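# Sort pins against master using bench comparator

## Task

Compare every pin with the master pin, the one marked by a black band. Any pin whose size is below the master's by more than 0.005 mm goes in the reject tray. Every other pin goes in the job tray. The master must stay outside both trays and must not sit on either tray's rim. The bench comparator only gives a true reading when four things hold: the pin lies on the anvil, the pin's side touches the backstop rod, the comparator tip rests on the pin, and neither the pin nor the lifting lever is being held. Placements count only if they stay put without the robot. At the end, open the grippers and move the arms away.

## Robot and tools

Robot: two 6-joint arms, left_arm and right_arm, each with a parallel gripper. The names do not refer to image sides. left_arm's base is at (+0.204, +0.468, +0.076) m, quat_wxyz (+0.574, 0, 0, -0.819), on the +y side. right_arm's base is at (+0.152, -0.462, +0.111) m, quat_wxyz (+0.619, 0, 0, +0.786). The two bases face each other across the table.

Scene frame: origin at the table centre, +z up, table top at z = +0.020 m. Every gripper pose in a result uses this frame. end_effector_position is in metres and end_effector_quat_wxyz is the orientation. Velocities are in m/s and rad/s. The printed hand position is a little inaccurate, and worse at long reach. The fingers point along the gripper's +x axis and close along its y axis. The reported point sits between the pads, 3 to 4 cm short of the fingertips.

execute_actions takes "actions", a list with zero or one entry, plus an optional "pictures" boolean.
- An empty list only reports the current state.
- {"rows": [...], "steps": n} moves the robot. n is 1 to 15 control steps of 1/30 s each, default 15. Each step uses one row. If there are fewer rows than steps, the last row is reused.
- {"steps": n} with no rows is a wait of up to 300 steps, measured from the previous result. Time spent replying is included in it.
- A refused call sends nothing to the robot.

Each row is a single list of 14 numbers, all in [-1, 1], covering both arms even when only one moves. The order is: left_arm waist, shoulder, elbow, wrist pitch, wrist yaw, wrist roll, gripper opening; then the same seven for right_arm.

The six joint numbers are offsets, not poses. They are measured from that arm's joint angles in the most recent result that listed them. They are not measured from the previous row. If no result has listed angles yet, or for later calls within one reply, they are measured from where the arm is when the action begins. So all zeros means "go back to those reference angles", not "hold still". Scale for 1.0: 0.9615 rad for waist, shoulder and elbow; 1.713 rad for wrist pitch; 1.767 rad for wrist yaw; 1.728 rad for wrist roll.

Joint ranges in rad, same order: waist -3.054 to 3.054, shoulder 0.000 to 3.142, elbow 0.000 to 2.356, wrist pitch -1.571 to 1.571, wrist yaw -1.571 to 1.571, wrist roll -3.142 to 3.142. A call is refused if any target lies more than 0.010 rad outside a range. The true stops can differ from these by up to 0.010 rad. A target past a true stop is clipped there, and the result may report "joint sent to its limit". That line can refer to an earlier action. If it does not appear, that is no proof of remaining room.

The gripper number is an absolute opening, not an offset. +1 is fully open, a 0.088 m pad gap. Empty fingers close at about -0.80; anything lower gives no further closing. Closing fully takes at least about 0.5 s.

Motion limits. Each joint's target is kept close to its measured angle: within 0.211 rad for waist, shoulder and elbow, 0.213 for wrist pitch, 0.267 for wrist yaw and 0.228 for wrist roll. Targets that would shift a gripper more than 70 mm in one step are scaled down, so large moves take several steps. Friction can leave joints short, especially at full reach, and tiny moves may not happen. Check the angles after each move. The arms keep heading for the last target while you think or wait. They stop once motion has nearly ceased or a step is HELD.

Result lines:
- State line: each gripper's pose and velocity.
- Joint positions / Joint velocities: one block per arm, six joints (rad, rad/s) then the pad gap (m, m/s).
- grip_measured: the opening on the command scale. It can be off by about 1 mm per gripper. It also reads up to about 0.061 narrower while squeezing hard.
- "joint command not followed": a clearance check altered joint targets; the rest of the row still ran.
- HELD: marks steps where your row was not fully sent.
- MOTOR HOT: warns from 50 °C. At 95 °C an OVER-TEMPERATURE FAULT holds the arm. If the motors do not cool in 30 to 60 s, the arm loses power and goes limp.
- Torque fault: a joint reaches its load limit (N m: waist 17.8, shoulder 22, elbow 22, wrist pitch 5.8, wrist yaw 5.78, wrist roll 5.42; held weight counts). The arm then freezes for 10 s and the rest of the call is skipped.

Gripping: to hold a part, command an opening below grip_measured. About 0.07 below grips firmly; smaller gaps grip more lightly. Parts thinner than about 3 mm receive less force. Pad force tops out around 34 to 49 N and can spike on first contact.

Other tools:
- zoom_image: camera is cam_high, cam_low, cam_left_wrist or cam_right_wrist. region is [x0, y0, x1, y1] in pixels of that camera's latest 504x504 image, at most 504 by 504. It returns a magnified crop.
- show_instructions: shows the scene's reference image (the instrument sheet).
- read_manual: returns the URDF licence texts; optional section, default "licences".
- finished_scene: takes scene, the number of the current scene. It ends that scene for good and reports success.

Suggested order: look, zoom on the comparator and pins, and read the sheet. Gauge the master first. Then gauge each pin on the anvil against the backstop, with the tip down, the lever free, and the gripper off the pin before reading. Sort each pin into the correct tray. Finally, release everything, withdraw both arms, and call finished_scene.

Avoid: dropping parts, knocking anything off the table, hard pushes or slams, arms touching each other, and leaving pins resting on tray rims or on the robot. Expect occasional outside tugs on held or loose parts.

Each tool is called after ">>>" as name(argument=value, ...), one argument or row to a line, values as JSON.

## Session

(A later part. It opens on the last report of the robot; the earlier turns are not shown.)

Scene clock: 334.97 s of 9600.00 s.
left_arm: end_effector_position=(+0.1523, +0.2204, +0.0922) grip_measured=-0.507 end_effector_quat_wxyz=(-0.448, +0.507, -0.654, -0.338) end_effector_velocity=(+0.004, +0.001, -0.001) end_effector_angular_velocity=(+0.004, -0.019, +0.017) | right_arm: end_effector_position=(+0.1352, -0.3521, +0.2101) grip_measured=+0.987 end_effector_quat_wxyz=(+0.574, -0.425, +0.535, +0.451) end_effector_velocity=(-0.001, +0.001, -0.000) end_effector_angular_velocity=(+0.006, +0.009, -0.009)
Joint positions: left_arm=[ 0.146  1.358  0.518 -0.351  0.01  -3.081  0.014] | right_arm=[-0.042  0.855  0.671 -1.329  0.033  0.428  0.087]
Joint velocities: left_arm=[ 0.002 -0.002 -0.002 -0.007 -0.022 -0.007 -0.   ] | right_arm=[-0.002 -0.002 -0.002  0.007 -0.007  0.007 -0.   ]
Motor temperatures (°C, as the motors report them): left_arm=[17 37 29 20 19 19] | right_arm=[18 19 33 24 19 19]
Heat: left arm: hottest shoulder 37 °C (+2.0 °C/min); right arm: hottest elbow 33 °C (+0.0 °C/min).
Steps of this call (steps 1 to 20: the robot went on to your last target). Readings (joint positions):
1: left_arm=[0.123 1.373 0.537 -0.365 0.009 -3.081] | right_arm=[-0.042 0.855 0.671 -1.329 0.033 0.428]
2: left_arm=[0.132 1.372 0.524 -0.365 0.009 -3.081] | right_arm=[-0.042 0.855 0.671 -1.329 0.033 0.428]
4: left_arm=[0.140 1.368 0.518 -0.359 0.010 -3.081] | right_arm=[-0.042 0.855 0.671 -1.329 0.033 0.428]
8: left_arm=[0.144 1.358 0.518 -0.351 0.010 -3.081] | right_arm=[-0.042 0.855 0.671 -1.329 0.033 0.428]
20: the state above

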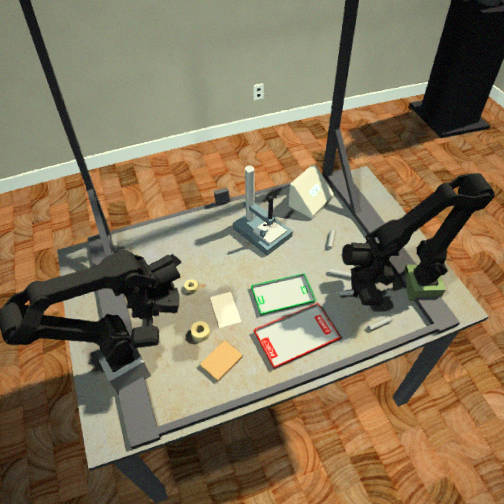

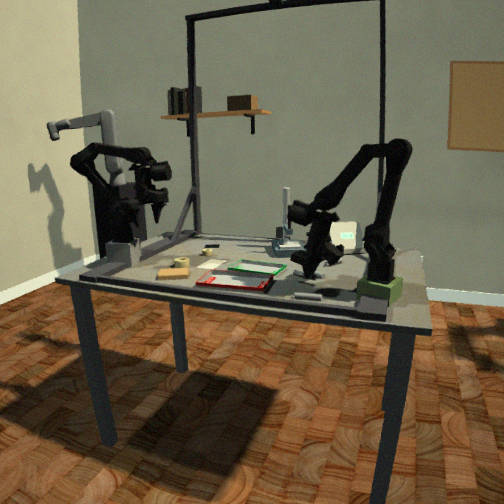

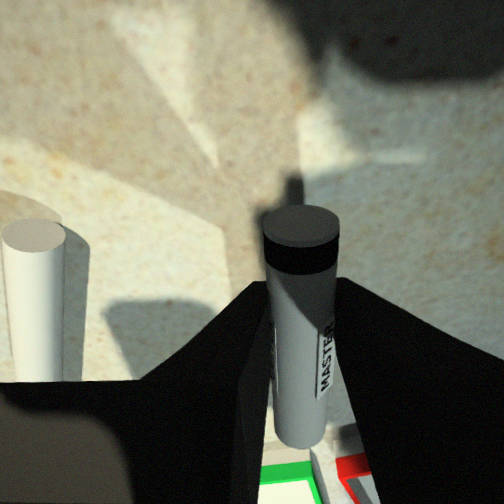

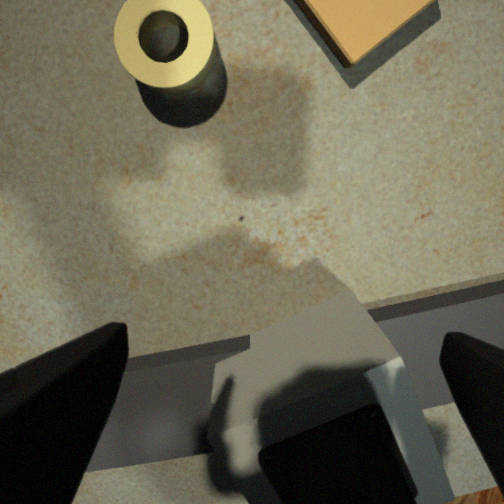

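>>> execute_actions(
  actions=[
    {"rows":[[0,0.05,0,0.03,0,0,-0.8,0,0,0,0,0,0,1],[0,0.05,0,0.03,0,0,-0.8,0,0,0,0,0,0,1],[0,0.1,0,0.06,0,0,-0.8,0,0,0,0,0,0,1],[0,0.1,0,0.06,0,0,-0.8,0,0,0,0,0,0,1],[0,0.135,0,0.08,0,0,-0.8,0,0,0,0,0,0,1]],"steps":15},
  ],
)

Scene clock: 340.63 s of 9600.00 s.
left_arm: end_effector_position=(+0.1494, +0.2060, +0.0734) grip_measured=-0.507 end_effector_quat_wxyz=(-0.445, +0.509, -0.656, -0.335) end_effector_velocity=(+0.002, -0.001, +0.001) end_effector_angular_velocity=(-0.007, +0.003, +0.026) | right_arm: end_effector_position=(+0.1352, -0.3521, +0.2101) grip_measured=+0.987 end_effector_quat_wxyz=(+0.574, -0.425, +0.535, +0.451) end_effector_velocity=(+0.003, -0.001, -0.000) end_effector_angular_velocity=(-0.003, -0.024, +0.023)
Joint positions: left_arm=[ 0.146  1.48   0.518 -0.22   0.01  -3.081  0.014] | right_arm=[-0.042  0.855  0.671 -1.329  0.033  0.428  0.087]
Joint velocities: left_arm=[ 0.002 -0.002 -0.002  0.007 -0.007 -0.022 -0.   ] | right_arm=[ 0.002 -0.002 -0.002 -0.007  0.022 -0.022 -0.001]
Motor temperatures (°C, as the motors report them): left_arm=[17 36 29 20 19 19] | right_arm=[18 19 33 24 19 19]
Heat: left arm: hottest shoulder 36 °C (+1.0 °C/min); right arm: hottest elbow 33 °C (+0.0 °C/min).
Steps of this call (steps 1 to 15: the robot went on to your last target; steps 16 to 90: nothing new was sent; then 2.17 s passed at rest; steps 91 to 105: all 15 steps of this action). Readings (joint positions):
91: left_arm=[0.146 1.364 0.518 -0.346 0.010 -3.081] | right_arm=[-0.042 0.855 0.671 -1.329 0.033 0.428]
92: left_arm=[0.146 1.374 0.518 -0.330 0.010 -3.081] | right_arm=[-0.042 0.855 0.671 -1.329 0.033 0.428]
94: left_arm=[0.146 1.412 0.518 -0.285 0.010 -3.081] | right_arm=[-0.042 0.855 0.671 -1.329 0.033 0.428]
98: left_arm=[0.146 1.474 0.518 -0.235 0.010 -3.081] | right_arm=[-0.042 0.855 0.671 -1.329 0.033 0.428]
105: the state above

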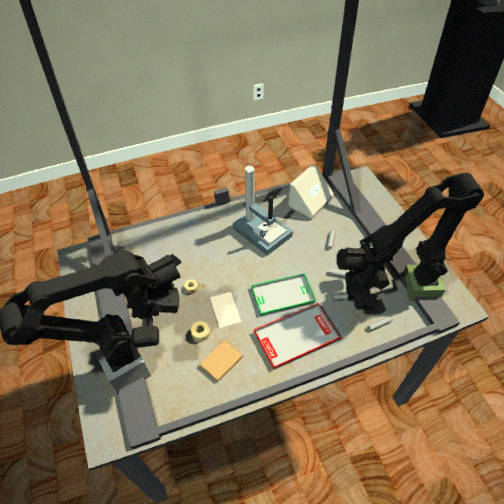

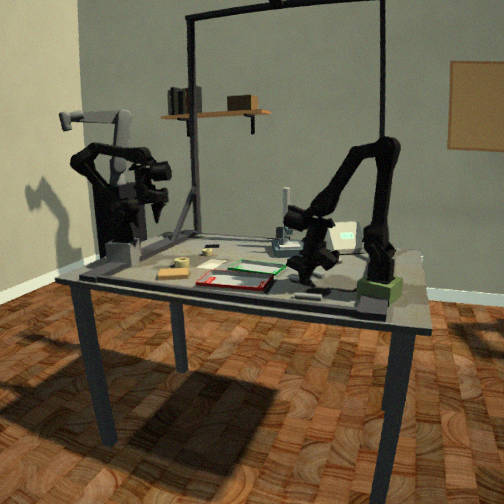

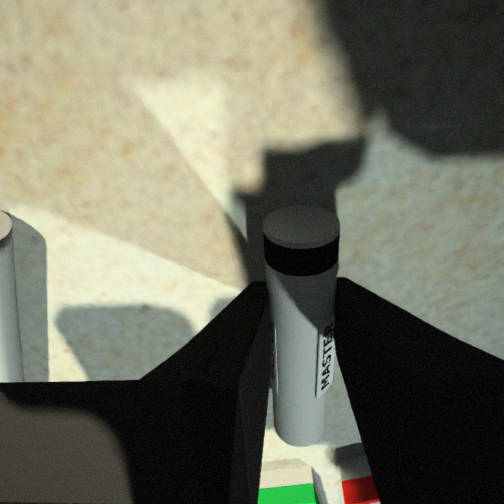

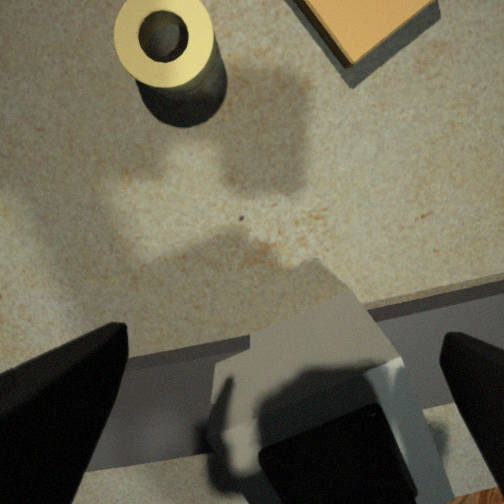

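>>> execute_actions(
  actions=[
    {"rows":[[0,0.015,0,0.008,0,0,-0.8,0,0,0,0,0,0,1],[0,0.015,0,0.008,0,0,-0.6,0,0,0,0,0,0,1],[0,0.015,0,0.008,0,0,-0.45,0,0,0,0,0,0,1],[0,0.015,0,0.008,0,0,-0.3,0,0,0,0,0,0,1],[0,0.015,0,0.008,0,0,-0.15,0,0,0,0,0,0,1],[0,0.015,0,0.008,0,0,-0.15,0,0,0,0,0,0,1],[0,0.015,0,0.008,0,0,-0.15,0,0,0,0,0,0,1],[0,-0.06,0,-0.035,0,0,-0.15,0,0,0,0,0,0,1],[0,-0.17,0,-0.1,0,0,-0.15,0,0,0,0,0,0,1]],"steps":15},
  ],
  pictures=false,
)

>>> execute_actions(
  actions=[
    {"rows":[[-0.366,0,0,0,0,0,-0.1,0,0,0,0,0,0,1]],"steps":15},
  ],
)

Scene clock: 349.50 s of 9600.00 s.
left_arm: end_effector_position=(+0.1527, +0.2223, +0.0983) grip_measured=-0.157 end_effector_quat_wxyz=(-0.445, +0.509, -0.656, -0.335) end_effector_velocity=(+0.011, +0.046, -0.007) end_effector_angular_velocity=(+0.188, -0.043, +0.012) | right_arm: end_effector_position=(+0.1352, -0.3521, +0.2101) grip_measured=+0.987 end_effector_quat_wxyz=(+0.574, -0.425, +0.535, +0.451) end_effector_velocity=(-0.000, -0.002, -0.001) end_effector_angular_velocity=(-0.018, +0.004, -0.009)
Joint positions: left_arm=[ 0.146  1.324  0.519 -0.377  0.01  -3.081  0.031] | right_arm=[-0.042  0.855  0.671 -1.329  0.033  0.428  0.087]
Joint velocities: left_arm=[ 0.002 -0.066 -0.002 -0.256 -0.007 -0.007  0.003] | right_arm=[-0.002  0.007 -0.002 -0.007 -0.007  0.007  0.   ]
Motor temperatures (°C, as the motors report them): left_arm=[17 34 29 20 19 19] | right_arm=[18 19 33 24 19 19]
Heat: left arm: hottest shoulder 34 °C (-2.0 °C/min); right arm: hottest elbow 33 °C (+0.0 °C/min).
Steps of this call (steps 1 to 15: the robot went on to your last target; steps 16 to 90: nothing new was sent; then 5.37 s passed at rest; steps 91 to 105: all 15 steps of this action). Readings (joint positions):
91: left_arm=[0.146 1.481 0.518 -0.219 0.010 -3.081] | right_arm=[-0.042 0.855 0.671 -1.329 0.033 0.428]
92: left_arm=[0.146 1.483 0.518 -0.218 0.010 -3.081] | right_arm=[-0.042 0.855 0.671 -1.329 0.033 0.428]
94: left_arm=[0.146 1.484 0.518 -0.216 0.010 -3.081] | right_arm=[-0.042 0.855 0.671 -1.329 0.033 0.428]
98: left_arm=[0.146 1.478 0.518 -0.221 0.010 -3.081] | right_arm=[-0.042 0.855 0.671 -1.329 0.033 0.428]
105: the state above

Scene clock: 350.00 s of 9600.00 s.
left_arm: end_effector_position=(+0.0718, +0.2549, +0.0982) grip_measured=-0.102 end_effector_quat_wxyz=(-0.496, +0.387, -0.735, -0.254) end_effector_velocity=(-0.004, +0.001, +0.000) end_effector_angular_velocity=(-0.001, +0.012, -0.008) | right_arm: end_effector_position=(+0.1352, -0.3521, +0.2101) grip_measured=+0.987 end_effector_quat_wxyz=(+0.574, -0.425, +0.535, +0.451) end_effector_velocity=(-0.003, -0.003, -0.001) end_effector_angular_velocity=(-0.016, +0.019, +0.006)
Joint positions: left_arm=[-0.202  1.324  0.519 -0.377  0.013 -3.081  0.034] | right_arm=[-0.042  0.855  0.671 -1.329  0.033  0.428  0.087]
Joint velocities: left_arm=[-0.012 -0.002 -0.002  0.007  0.007 -0.007 -0.   ] | right_arm=[-0.002  0.002 -0.002 -0.007 -0.022 -0.007 -0.   ]
Motor temperatures (°C, as the motors report them): left_arm=[17 34 29 20 19 19] | right_arm=[18 19 33 24 19 19]
Heat: left arm: hottest shoulder 34 °C (-2.0 °C/min); right arm: hottest elbow 33 °C (+0.0 °C/min).
Steps of this call (steps 1 to 15: all 15 steps of this action). Readings (joint positions):
1: left_arm=[0.112 1.324 0.519 -0.380 -0.004 -3.081] | right_arm=[-0.042 0.855 0.671 -1.329 0.033 0.428]
2: left_arm=[0.046 1.324 0.519 -0.380 0.001 -3.081] | right_arm=[-0.042 0.855 0.671 -1.329 0.033 0.428]
4: left_arm=[-0.085 1.324 0.519 -0.377 0.008 -3.081] | right_arm=[-0.042 0.855 0.671 -1.329 0.033 0.428]
8: left_arm=[-0.188 1.324 0.519 -0.377 0.013 -3.081] | right_arm=[-0.042 0.855 0.671 -1.329 0.033 0.428]
15: the state above

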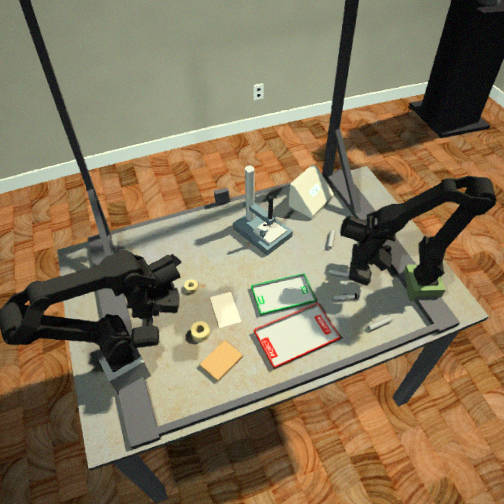

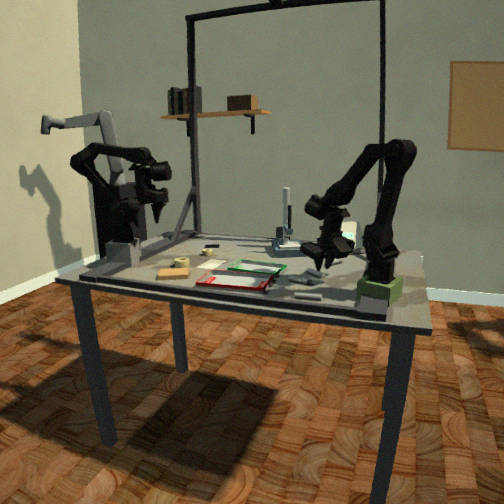

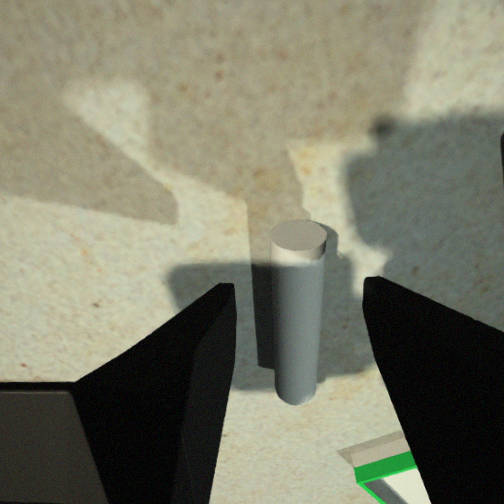

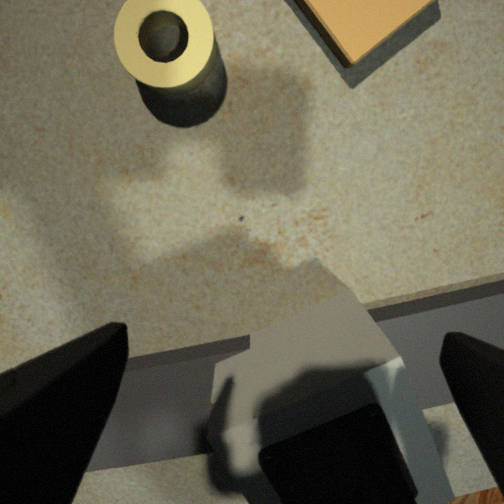

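Descend to the known pose, grasp, lift.

>>> execute_actions(
  actions=[
    {"rows":[[-0.004,0.06,0,0.033,0,0,-0.15,0,0,0,0,0,0,1],[-0.004,0.12,0,0.066,0,0,-0.15,0,0,0,0,0,0,1],[-0.004,0.12,0,0.066,0,0,-0.15,0,0,0,0,0,0,1],[-0.004,0.178,-0.003,0.098,0,0,-0.15,0,0,0,0,0,0,1],[-0.004,0.178,-0.003,0.098,0,0,-0.15,0,0,0,0,0,0,1],[-0.004,0.178,-0.003,0.098,0,0,-0.15,0,0,0,0,0,0,1],[-0.004,0.178,-0.003,0.098,0,0,-0.15,0,0,0,0,0,0,1],[-0.004,0.178,-0.003,0.098,0,0,-0.3,0,0,0,0,0,0,1],[-0.004,0.178,-0.003,0.098,0,0,-0.4,0,0,0,0,0,0,1],[-0.004,0.178,-0.003,0.098,0,0,-0.5,0,0,0,0,0,0,1],[-0.004,0.178,-0.003,0.098,0,0,-0.6,0,0,0,0,0,0,1],[-0.004,0.178,-0.003,0.098,0,0,-0.8,0,0,0,0,0,0,1]],"steps":15},
  ],
)

Scene clock: 357.27 s of 9600.00 s.
left_arm: end_effector_position=(+0.0617, +0.2390, +0.0731) grip_measured=-0.479 end_effector_quat_wxyz=(-0.495, +0.387, -0.736, -0.252) end_effector_velocity=(+0.002, +0.002, -0.003) end_effector_angular_velocity=(+0.013, -0.012, +0.007) | right_arm: end_effector_position=(+0.1352, -0.3521, +0.2101) grip_measured=+0.987 end_effector_quat_wxyz=(+0.574, -0.425, +0.535, +0.451) end_effector_velocity=(-0.000, -0.002, -0.001) end_effector_angular_velocity=(-0.009, +0.004, +0.020)
Joint positions: left_arm=[-0.203  1.487  0.521 -0.211  0.013 -3.081  0.016] | right_arm=[-0.042  0.855  0.671 -1.329  0.033  0.428  0.087]
Joint velocities: left_arm=[-0.002  0.007 -0.002 -0.007 -0.007 -0.007 -0.03 ] | right_arm=[-0.002 -0.002 -0.002 -0.007 -0.007 -0.022 -0.   ]
Motor temperatures (°C, as the motors report them): left_arm=[17 33 29 20 19 19] | right_arm=[18 19 33 24 19 19]
Heat: left arm: hottest shoulder 33 °C (-4.0 °C/min); right arm: hottest elbow 33 °C (+0.0 °C/min).
Steps of this call (steps 1 to 15: the robot went on to your last target; steps 16 to 90: nothing new was sent; then 3.77 s passed at rest; steps 91 to 105: all 15 steps of this action). Readings (joint positions):
91: left_arm=[-0.203 1.333 0.519 -0.369 0.013 -3.081] | right_arm=[-0.042 0.855 0.671 -1.329 0.033 0.428]
92: left_arm=[-0.203 1.355 0.519 -0.339 0.013 -3.081] | right_arm=[-0.042 0.855 0.671 -1.329 0.033 0.428]
94: left_arm=[-0.203 1.412 0.521 -0.282 0.013 -3.081] | right_arm=[-0.042 0.855 0.671 -1.329 0.033 0.428]
98: left_arm=[-0.203 1.481 0.521 -0.229 0.013 -3.081] | right_arm=[-0.042 0.855 0.671 -1.329 0.033 0.428]
105: the state above

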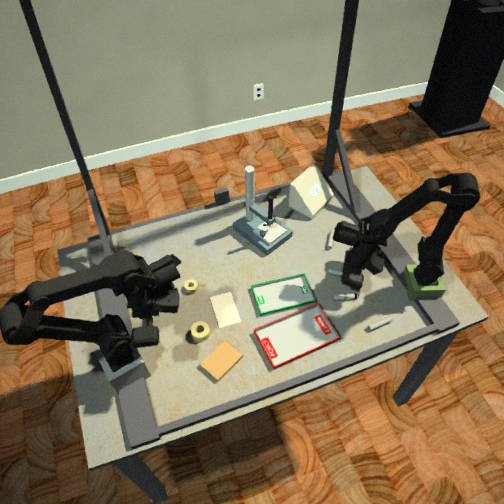

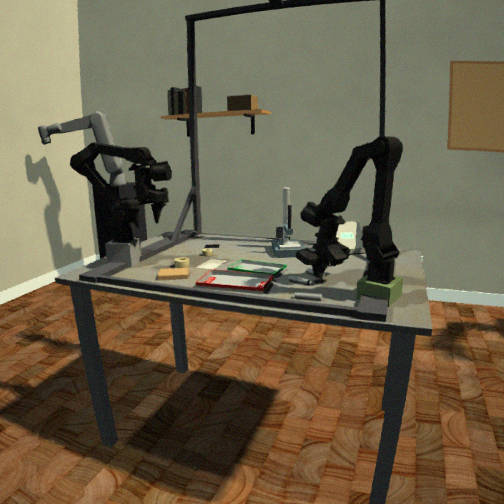

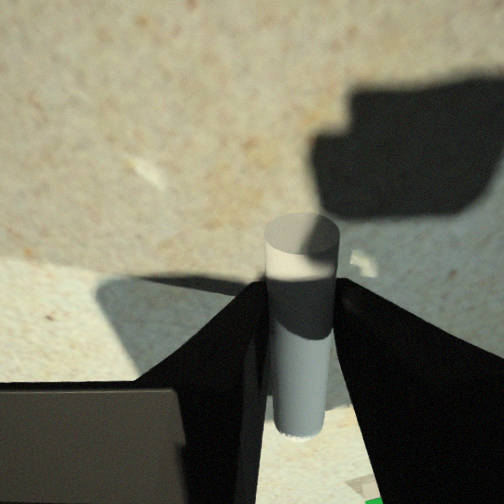

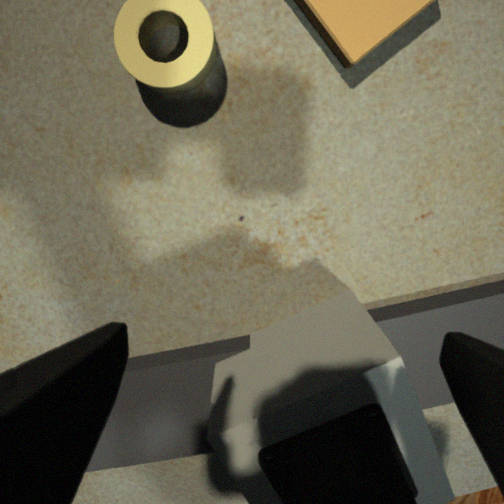

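>>> execute_actions(
  actions=[
    {"rows":[[0,-0.08,0,-0.045,0,0,-0.8,0,0,0,0,0,0,1],[0,-0.17,0,-0.095,0,0,-0.8,0,0,0,0,0,0,1],[0,-0.17,0,-0.095,0,0,-0.8,0,0,0,0,0,0,1],[0,-0.17,0.05,-0.1,0,0,-0.8,0,0,0,0,0,0,1],[0.05,-0.05,0.2,-0.13,0,0,-0.8,0,0,0,0,0,0,1],[0.1,0.07,0.36,-0.14,0,0,-0.8,0,0,0,0,0,0,1],[0.15,0.2,0.52,-0.15,0,0,-0.8,0,0,0,0,0,0,1],[0.15,0.2,0.52,-0.15,0,0,-0.8,0,0,0,0,0,0,1],[0.21,0.3,0.65,-0.157,0,0,-0.8,0,0,0,0,0,0,1],[0.21,0.38,0.706,-0.157,0,0,-0.8,0,0,0,0,0,0,1]],"steps":15},
  ],
  pictures=false,
)

>>> execute_actions(
  actions=[
    {"steps":20},
  ],
)

Scene clock: 365.23 s of 9600.00 s.
left_arm: end_effector_position=(+0.0666, +0.0969, +0.1152) grip_measured=-0.516 end_effector_quat_wxyz=(-0.471, +0.456, -0.691, -0.304) end_effector_velocity=(-0.084, -0.275, +0.223) end_effector_angular_velocity=(-0.726, +0.241, +0.033) | right_arm: end_effector_position=(+0.1352, -0.3521, +0.2101) grip_measured=+0.987 end_effector_quat_wxyz=(+0.574, -0.425, +0.535, +0.451) end_effector_velocity=(-0.000, -0.003, -0.002) end_effector_angular_velocity=(-0.014, +0.004, +0.005)
Joint positions: left_arm=[-0.003  1.843  1.126 -0.473  0.014 -3.081  0.014] | right_arm=[-0.042  0.855  0.671 -1.329  0.033  0.428  0.087]
Joint velocities: left_arm=[ 0.032  0.168  0.94  -0.007 -0.022  0.007 -0.   ] | right_arm=[-0.002 -0.002 -0.007 -0.007 -0.007 -0.007 -0.   ]
Motor temperatures (°C, as the motors report them): left_arm=[17 32 28 20 19 19] | right_arm=[18 19 33 24 19 19]
Heat: left arm: hottest shoulder 32 °C (-4.0 °C/min); right arm: hottest elbow 33 °C (+0.0 °C/min).
Steps of this call (steps 1 to 15: the robot went on to your last target; steps 16 to 90: nothing new was sent; then 4.47 s passed at rest; steps 91 to 105: all 15 steps of this action). Readings (joint positions):
91: left_arm=[-0.203 1.476 0.521 -0.222 0.013 -3.081] | right_arm=[-0.042 0.855 0.671 -1.329 0.033 0.428]
92: left_arm=[-0.203 1.448 0.521 -0.265 0.013 -3.081] | right_arm=[-0.042 0.855 0.671 -1.329 0.033 0.428]
94: left_arm=[-0.203 1.379 0.519 -0.342 0.013 -3.081] | right_arm=[-0.042 0.855 0.671 -1.329 0.033 0.428]
98: left_arm=[-0.117 1.540 0.734 -0.425 0.015 -3.081] | right_arm=[-0.042 0.855 0.671 -1.329 0.033 0.428]
105: the state above

Scene clock: 365.90 s of 9600.00 s.
left_arm: end_effector_position=(+0.0603, +0.0792, +0.1335) grip_measured=-0.516 end_effector_quat_wxyz=(-0.453, +0.465, -0.703, -0.290) end_effector_velocity=(+0.003, +0.003, -0.004) end_effector_angular_velocity=(+0.008, -0.027, +0.000) | right_arm: end_effector_position=(+0.1352, -0.3521, +0.2101) grip_measured=+0.987 end_effector_quat_wxyz=(+0.574, -0.425, +0.535, +0.451) end_effector_velocity=(-0.001, -0.002, -0.001) end_effector_angular_velocity=(-0.009, +0.005, +0.010)
Joint positions: left_arm=[-0.003  1.848  1.193 -0.482  0.014 -3.081  0.014] | right_arm=[-0.042  0.855  0.671 -1.329  0.033  0.428  0.087]
Joint velocities: left_arm=[-0.002  0.002 -0.007 -0.007 -0.022  0.007 -0.   ] | right_arm=[ 0.002 -0.002 -0.002 -0.007 -0.007 -0.007  0.   ]
Motor temperatures (°C, as the motors report them): left_arm=[17 32 28 20 19 19] | right_arm=[18 19 33 24 19 19]
Heat: left arm: hottest shoulder 32 °C (-4.0 °C/min); right arm: hottest elbow 33 °C (+0.0 °C/min).
Steps of this call (steps 1 to 20: the robot went on to your last target). Readings (joint positions):
1: left_arm=[-0.003 1.844 1.151 -0.473 0.014 -3.081] | right_arm=[-0.042 0.855 0.671 -1.329 0.033 0.428]
2: left_arm=[-0.003 1.844 1.169 -0.473 0.014 -3.081] | right_arm=[-0.042 0.855 0.671 -1.329 0.033 0.428]
4: left_arm=[-0.003 1.844 1.191 -0.473 0.014 -3.081] | right_arm=[-0.042 0.855 0.671 -1.329 0.033 0.428]
8: left_arm=[-0.003 1.847 1.193 -0.482 0.014 -3.081] | right_arm=[-0.042 0.855 0.671 -1.329 0.033 0.428]
20: the state above

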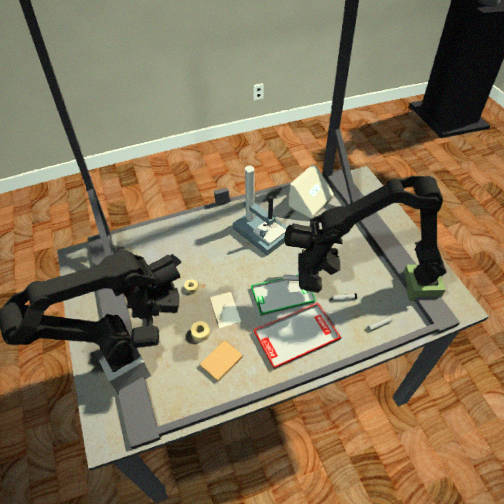

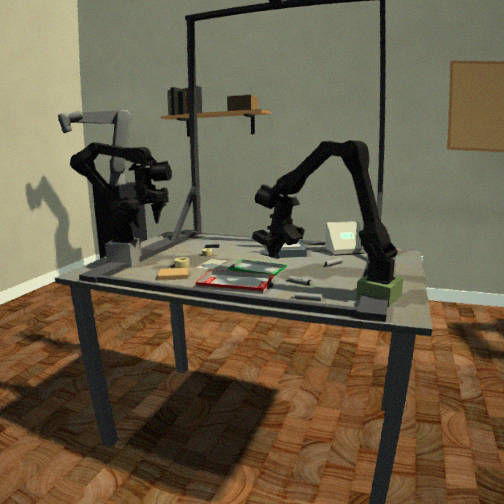

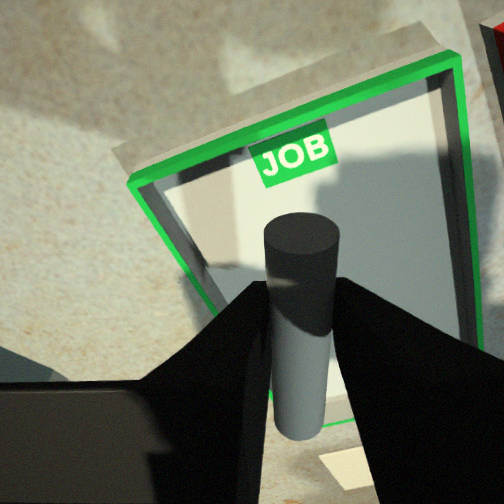

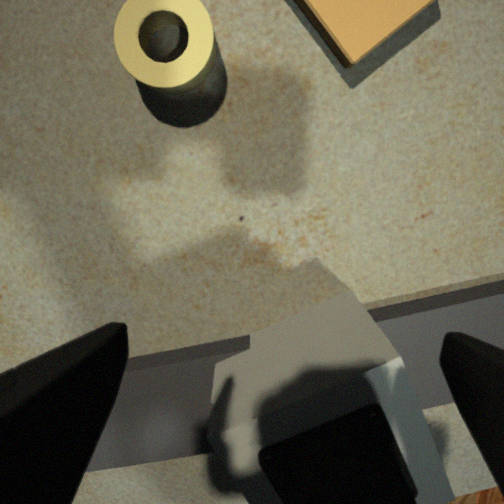

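>>> execute_actions(
  actions=[
    {"rows":[[0.04,0.04,0,0.02,0,0.145,-0.8,0,0,0,0,0,0,1],[0.04,0.04,0,0.02,0,0.145,-0.8,0,0,0,0,0,0,1],[0.04,0.085,0,0.045,0,0.145,-0.8,0,0,0,0,0,0,1]],"steps":15},
  ],
)

Scene clock: 370.27 s of 9600.00 s.
left_arm: end_effector_position=(+0.0723, +0.0651, +0.1071) grip_measured=-0.516 end_effector_quat_wxyz=(-0.505, +0.418, -0.724, -0.215) end_effector_velocity=(+0.004, -0.002, +0.001) end_effector_angular_velocity=(-0.018, -0.032, +0.006) | right_arm: end_effector_position=(+0.1352, -0.3521, +0.2101) grip_measured=+0.987 end_effector_quat_wxyz=(+0.574, -0.425, +0.535, +0.451) end_effector_velocity=(+0.001, -0.005, -0.000) end_effector_angular_velocity=(-0.018, +0.003, +0.000)
Joint positions: left_arm=[ 0.035  1.93   1.192 -0.407  0.014 -2.837  0.014] | right_arm=[-0.042  0.855  0.671 -1.329  0.033  0.428  0.087]
Joint velocities: left_arm=[-0.002 -0.002 -0.002  0.007 -0.037  0.007  0.   ] | right_arm=[-0.007 -0.007 -0.002 -0.022 -0.007 -0.007 -0.   ]
Motor temperatures (°C, as the motors report them): left_arm=[17 32 28 20 19 19] | right_arm=[18 19 33 24 19 19]
Heat: left arm: hottest shoulder 32 °C (-4.1 °C/min); right arm: hottest elbow 33 °C (+0.0 °C/min).
Steps of this call (steps 1 to 15: the robot went on to your last target; steps 16 to 90: nothing new was sent; then 0.87 s passed at rest; steps 91 to 105: all 15 steps of this action). Readings (joint positions):
91: left_arm=[-0.000 1.853 1.193 -0.479 0.014 -3.030] | right_arm=[-0.042 0.855 0.671 -1.329 0.033 0.428]
92: left_arm=[0.006 1.858 1.193 -0.469 0.014 -2.965] | right_arm=[-0.042 0.855 0.671 -1.329 0.033 0.428]
94: left_arm=[0.023 1.884 1.193 -0.434 0.014 -2.894] | right_arm=[-0.042 0.855 0.671 -1.329 0.033 0.428]
98: left_arm=[0.035 1.926 1.192 -0.419 0.014 -2.848] | right_arm=[-0.042 0.855 0.671 -1.329 0.033 0.428]
105: the state above

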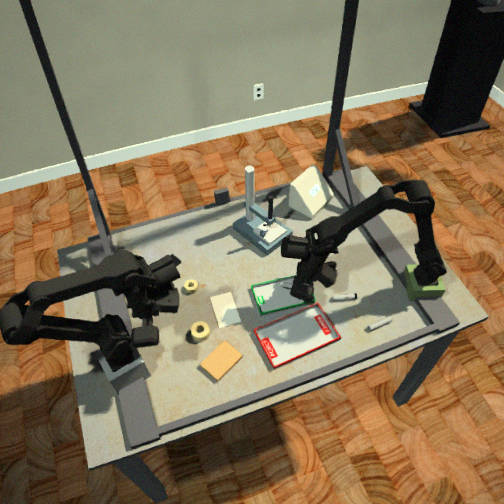

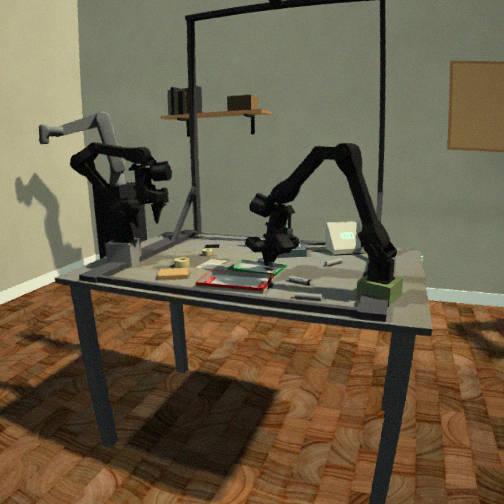

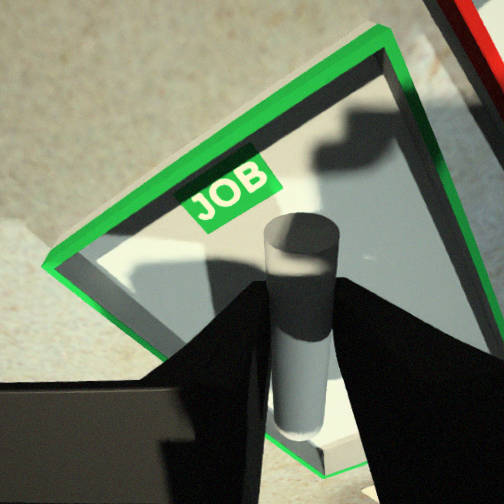

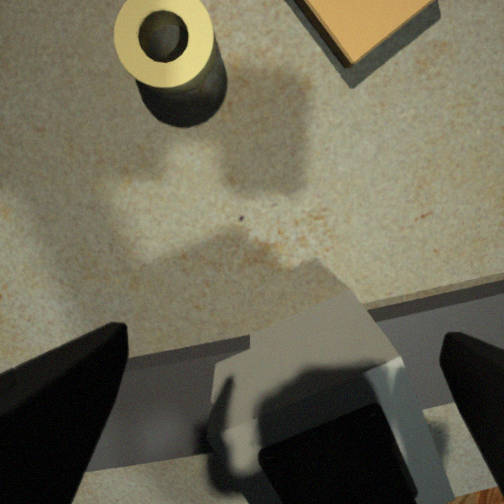

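>>> execute_actions(
  actions=[
    {"rows":[[0.03,-0.03,-0.04,0,0,-0.17,-0.8,0,0,0,0,0,0,1]],"steps":15},
  ],
)

Scene clock: 377.07 s of 9600.00 s.
left_arm: end_effector_position=(+0.0861, +0.0706, +0.1027) grip_measured=-0.515 end_effector_quat_wxyz=(-0.442, +0.493, -0.675, -0.327) end_effector_velocity=(+0.001, +0.002, -0.000) end_effector_angular_velocity=(+0.004, -0.013, +0.022) | right_arm: end_effector_position=(+0.1352, -0.3521, +0.2101) grip_measured=+0.987 end_effector_quat_wxyz=(+0.574, -0.425, +0.535, +0.451) end_effector_velocity=(-0.003, -0.003, -0.000) end_effector_angular_velocity=(-0.007, +0.020, +0.021)
Joint positions: left_arm=[ 0.063  1.916  1.159 -0.407  0.014 -3.125  0.014] | right_arm=[-0.042  0.855  0.671 -1.329  0.033  0.428  0.087]
Joint velocities: left_arm=[-0.007 -0.002 -0.002 -0.007 -0.022 -0.022 -0.   ] | right_arm=[-0.002 -0.007 -0.002 -0.007 -0.022 -0.022  0.   ]
Motor temperatures (°C, as the motors report them): left_arm=[17 32 28 20 19 19] | right_arm=[18 19 33 24 19 19]
Heat: left arm: hottest shoulder 32 °C (-4.0 °C/min); right arm: hottest elbow 33 °C (+0.0 °C/min).
Steps of this call (steps 1 to 15: the robot went on to your last target; steps 16 to 90: nothing new was sent; then 3.30 s passed at rest; steps 91 to 105: all 15 steps of this action). Readings (joint positions):
91: left_arm=[0.037 1.928 1.187 -0.406 0.014 -2.888] | right_arm=[-0.042 0.855 0.671 -1.329 0.033 0.428]
92: left_arm=[0.042 1.925 1.180 -0.404 0.014 -2.959] | right_arm=[-0.042 0.855 0.671 -1.329 0.033 0.428]
94: left_arm=[0.054 1.919 1.168 -0.407 0.014 -3.052] | right_arm=[-0.042 0.855 0.671 -1.329 0.033 0.428]
98: left_arm=[0.063 1.918 1.159 -0.407 0.014 -3.110] | right_arm=[-0.042 0.855 0.671 -1.329 0.033 0.428]
105: the state above

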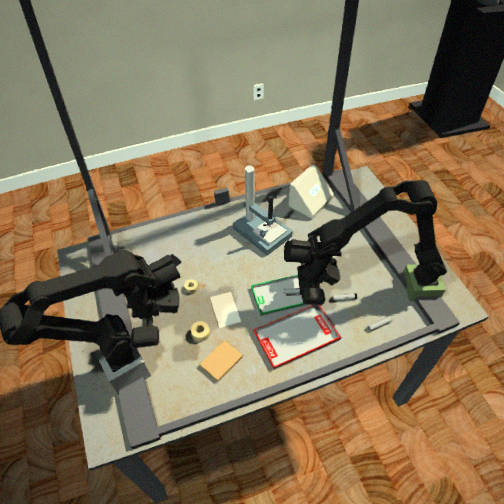

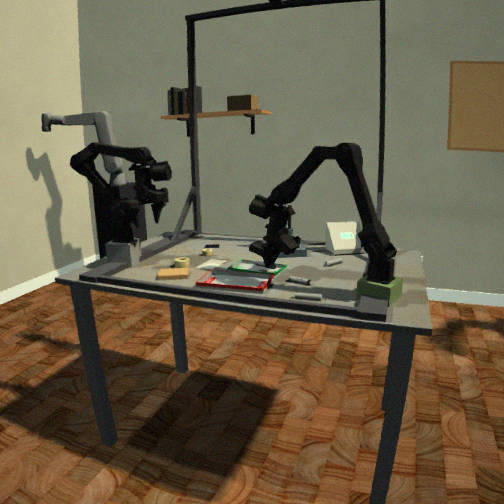

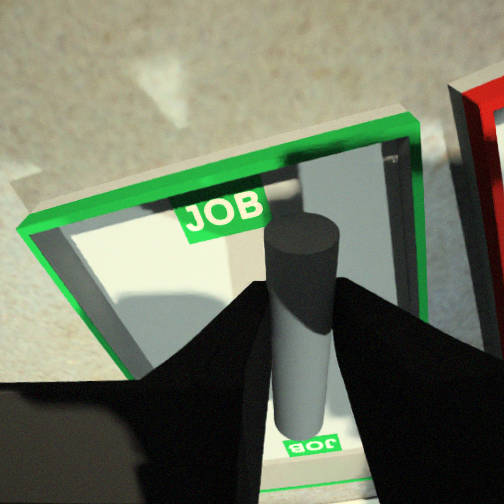

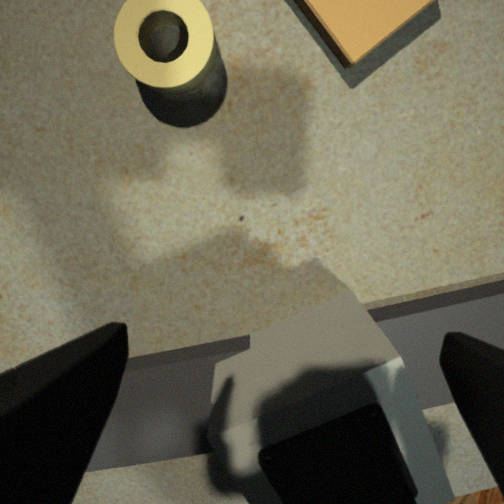

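>>> execute_actions(
  actions=[
    {"rows":[[0,0.03,0.01,0.01,0,0,-0.8,0,0,0,0,0,0,1],[0,0.03,0.01,0.01,0,0,-0.8,0,0,0,0,0,0,1],[0,0.065,0.02,0.025,0,0,-0.8,0,0,0,0,0,0,1]],"steps":15},
  ],
)

Scene clock: 382.33 s of 9600.00 s.
left_arm: end_effector_position=(+0.0843, +0.0646, +0.0860) grip_measured=-0.515 end_effector_quat_wxyz=(-0.444, +0.491, -0.673, -0.330) end_effector_velocity=(+0.001, +0.002, -0.000) end_effector_angular_velocity=(+0.006, -0.006, +0.007) | right_arm: end_effector_position=(+0.1352, -0.3521, +0.2101) grip_measured=+0.987 end_effector_quat_wxyz=(+0.574, -0.425, +0.535, +0.451) end_effector_velocity=(+0.001, +0.001, -0.000) end_effector_angular_velocity=(+0.008, -0.006, +0.004)
Joint positions: left_arm=[ 0.063  1.973  1.169 -0.368  0.014 -3.126  0.014] | right_arm=[-0.042  0.855  0.671 -1.329  0.033  0.428  0.087]
Joint velocities: left_arm=[-0.002 -0.002 -0.002 -0.007 -0.007 -0.007 -0.   ] | right_arm=[-0.002 -0.002 -0.002  0.007  0.007 -0.007 -0.   ]
Motor temperatures (°C, as the motors report them): left_arm=[17 33 28 20 19 19] | right_arm=[18 19 33 24 19 19]
Heat: left arm: hottest shoulder 33 °C (-4.1 °C/min); right arm: hottest elbow 33 °C (+0.0 °C/min).
Steps of this call (steps 1 to 15: the robot went on to your last target; steps 16 to 90: nothing new was sent; then 1.77 s passed at rest; steps 91 to 105: all 15 steps of this action). Readings (joint positions):
91: left_arm=[0.063 1.918 1.159 -0.407 0.014 -3.126] | right_arm=[-0.042 0.855 0.671 -1.329 0.033 0.428]
92: left_arm=[0.063 1.921 1.159 -0.403 0.014 -3.126] | right_arm=[-0.042 0.855 0.671 -1.329 0.033 0.428]
94: left_arm=[0.063 1.941 1.163 -0.384 0.014 -3.126] | right_arm=[-0.042 0.855 0.671 -1.329 0.033 0.428]
98: left_arm=[0.063 1.972 1.167 -0.374 0.014 -3.126] | right_arm=[-0.042 0.855 0.671 -1.329 0.033 0.428]
105: the state above

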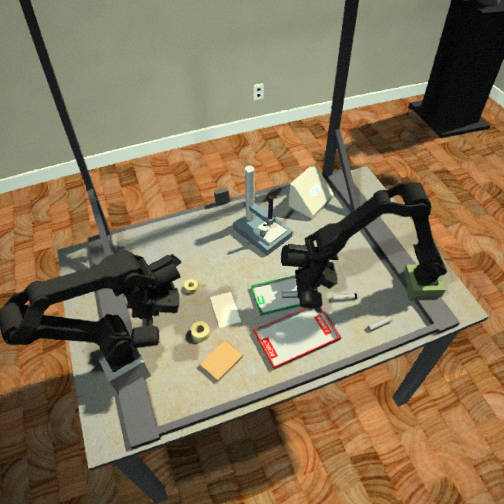

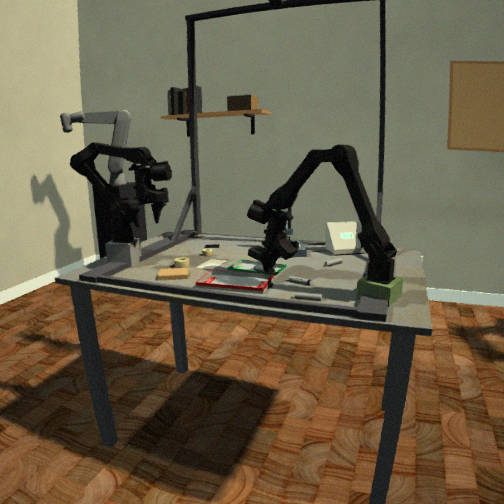

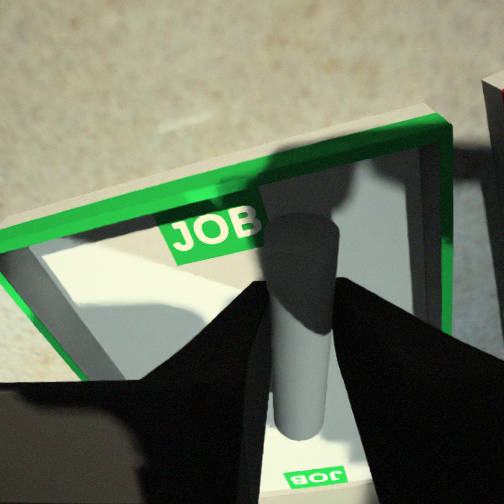

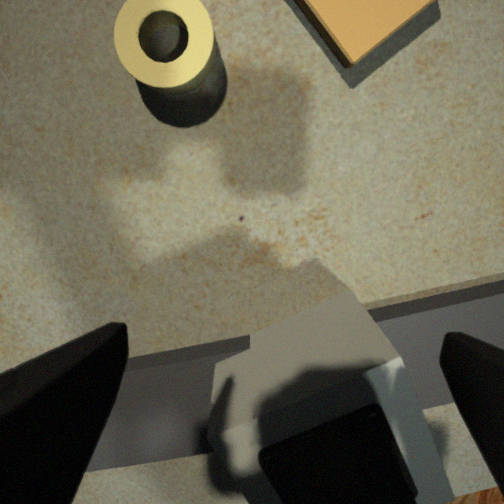

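>>> execute_actions(
  actions=[
    {"rows":[[0,0.02,0.03,0,0,0,-0.8,0,0,0,0,0,0,1],[0,0.045,0.04,0.004,0,0,-0.8,0,0,0,0,0,0,1],[0,0.045,0.04,0.004,0,0,-0.8,0,0,0,0,0,0,1],[0,0.045,0.04,0.004,0,0,-0.8,0,0,0,0,0,0,1],[0,0.045,0.04,0.004,0,0,-0.8,0,0,0,0,0,0,1],[0,0.045,0.04,0.004,0,0,-0.8,0,0,0,0,0,0,1],[0,0.045,0.04,0.004,0,0,-0.8,0,0,0,0,0,0,1]],"steps":12},
  ],
)

Scene clock: 388.70 s of 9600.00 s.
left_arm: end_effector_position=(+0.0820, +0.0568, +0.0839) grip_measured=-0.515 end_effector_quat_wxyz=(-0.442, +0.492, -0.674, -0.328) end_effector_velocity=(+0.000, +0.000, -0.003) end_effector_angular_velocity=(+0.003, +0.001, +0.021) | right_arm: end_effector_position=(+0.1352, -0.3521, +0.2101) grip_measured=+0.987 end_effector_quat_wxyz=(+0.574, -0.425, +0.535, +0.451) end_effector_velocity=(+0.002, -0.003, -0.002) end_effector_angular_velocity=(-0.016, -0.011, +0.004)
Joint positions: left_arm=[ 0.063  2.002  1.199 -0.364  0.014 -3.126  0.014] | right_arm=[-0.042  0.855  0.671 -1.329  0.033  0.428  0.087]
Joint velocities: left_arm=[-0.002  0.007 -0.002  0.007 -0.007 -0.022 -0.   ] | right_arm=[-0.002  0.002 -0.007 -0.007  0.007 -0.007 -0.   ]
Motor temperatures (°C, as the motors report them): left_arm=[17 33 29 20 19 19] | right_arm=[18 19 33 24 19 19]
Heat: left arm: hottest shoulder 33 °C (-4.0 °C/min); right arm: hottest elbow 33 °C (+0.0 °C/min).
Steps of this call (steps 1 to 15: the robot went on to your last target; steps 16 to 90: nothing new was sent; then 2.97 s passed at rest; steps 91 to 102: all 12 steps of this action). Readings (joint positions):
91: left_arm=[0.063 1.976 1.171 -0.368 0.014 -3.126] | right_arm=[-0.042 0.855 0.671 -1.329 0.033 0.428]
92: left_arm=[0.063 1.983 1.176 -0.368 0.014 -3.126] | right_arm=[-0.042 0.855 0.671 -1.329 0.033 0.428]
94: left_arm=[0.063 1.994 1.189 -0.368 0.014 -3.126] | right_arm=[-0.042 0.855 0.671 -1.329 0.033 0.428]
98: left_arm=[0.063 2.000 1.198 -0.364 0.014 -3.126] | right_arm=[-0.042 0.855 0.671 -1.329 0.033 0.428]
102: the state above

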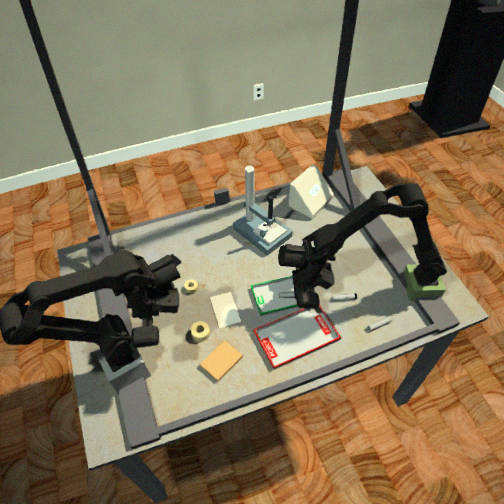

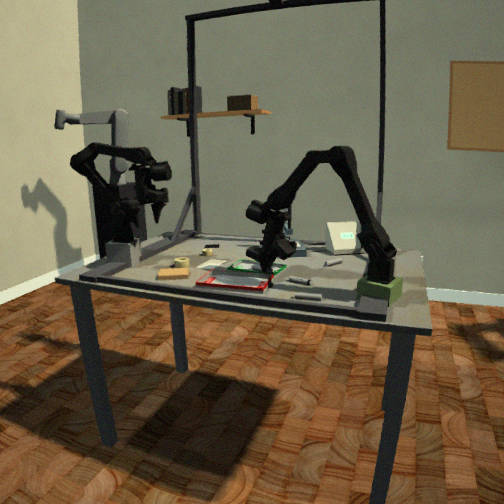

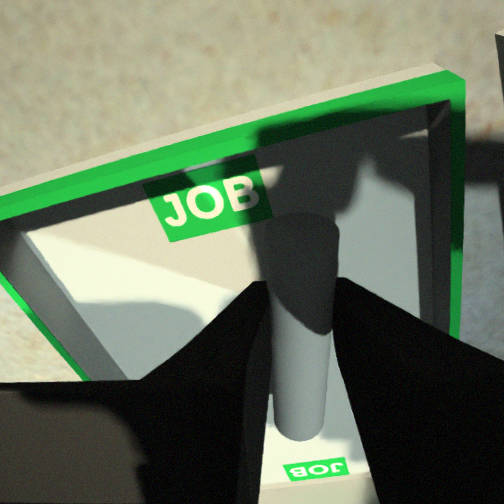

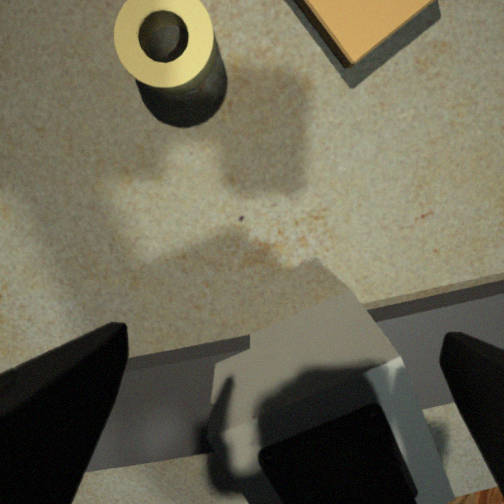

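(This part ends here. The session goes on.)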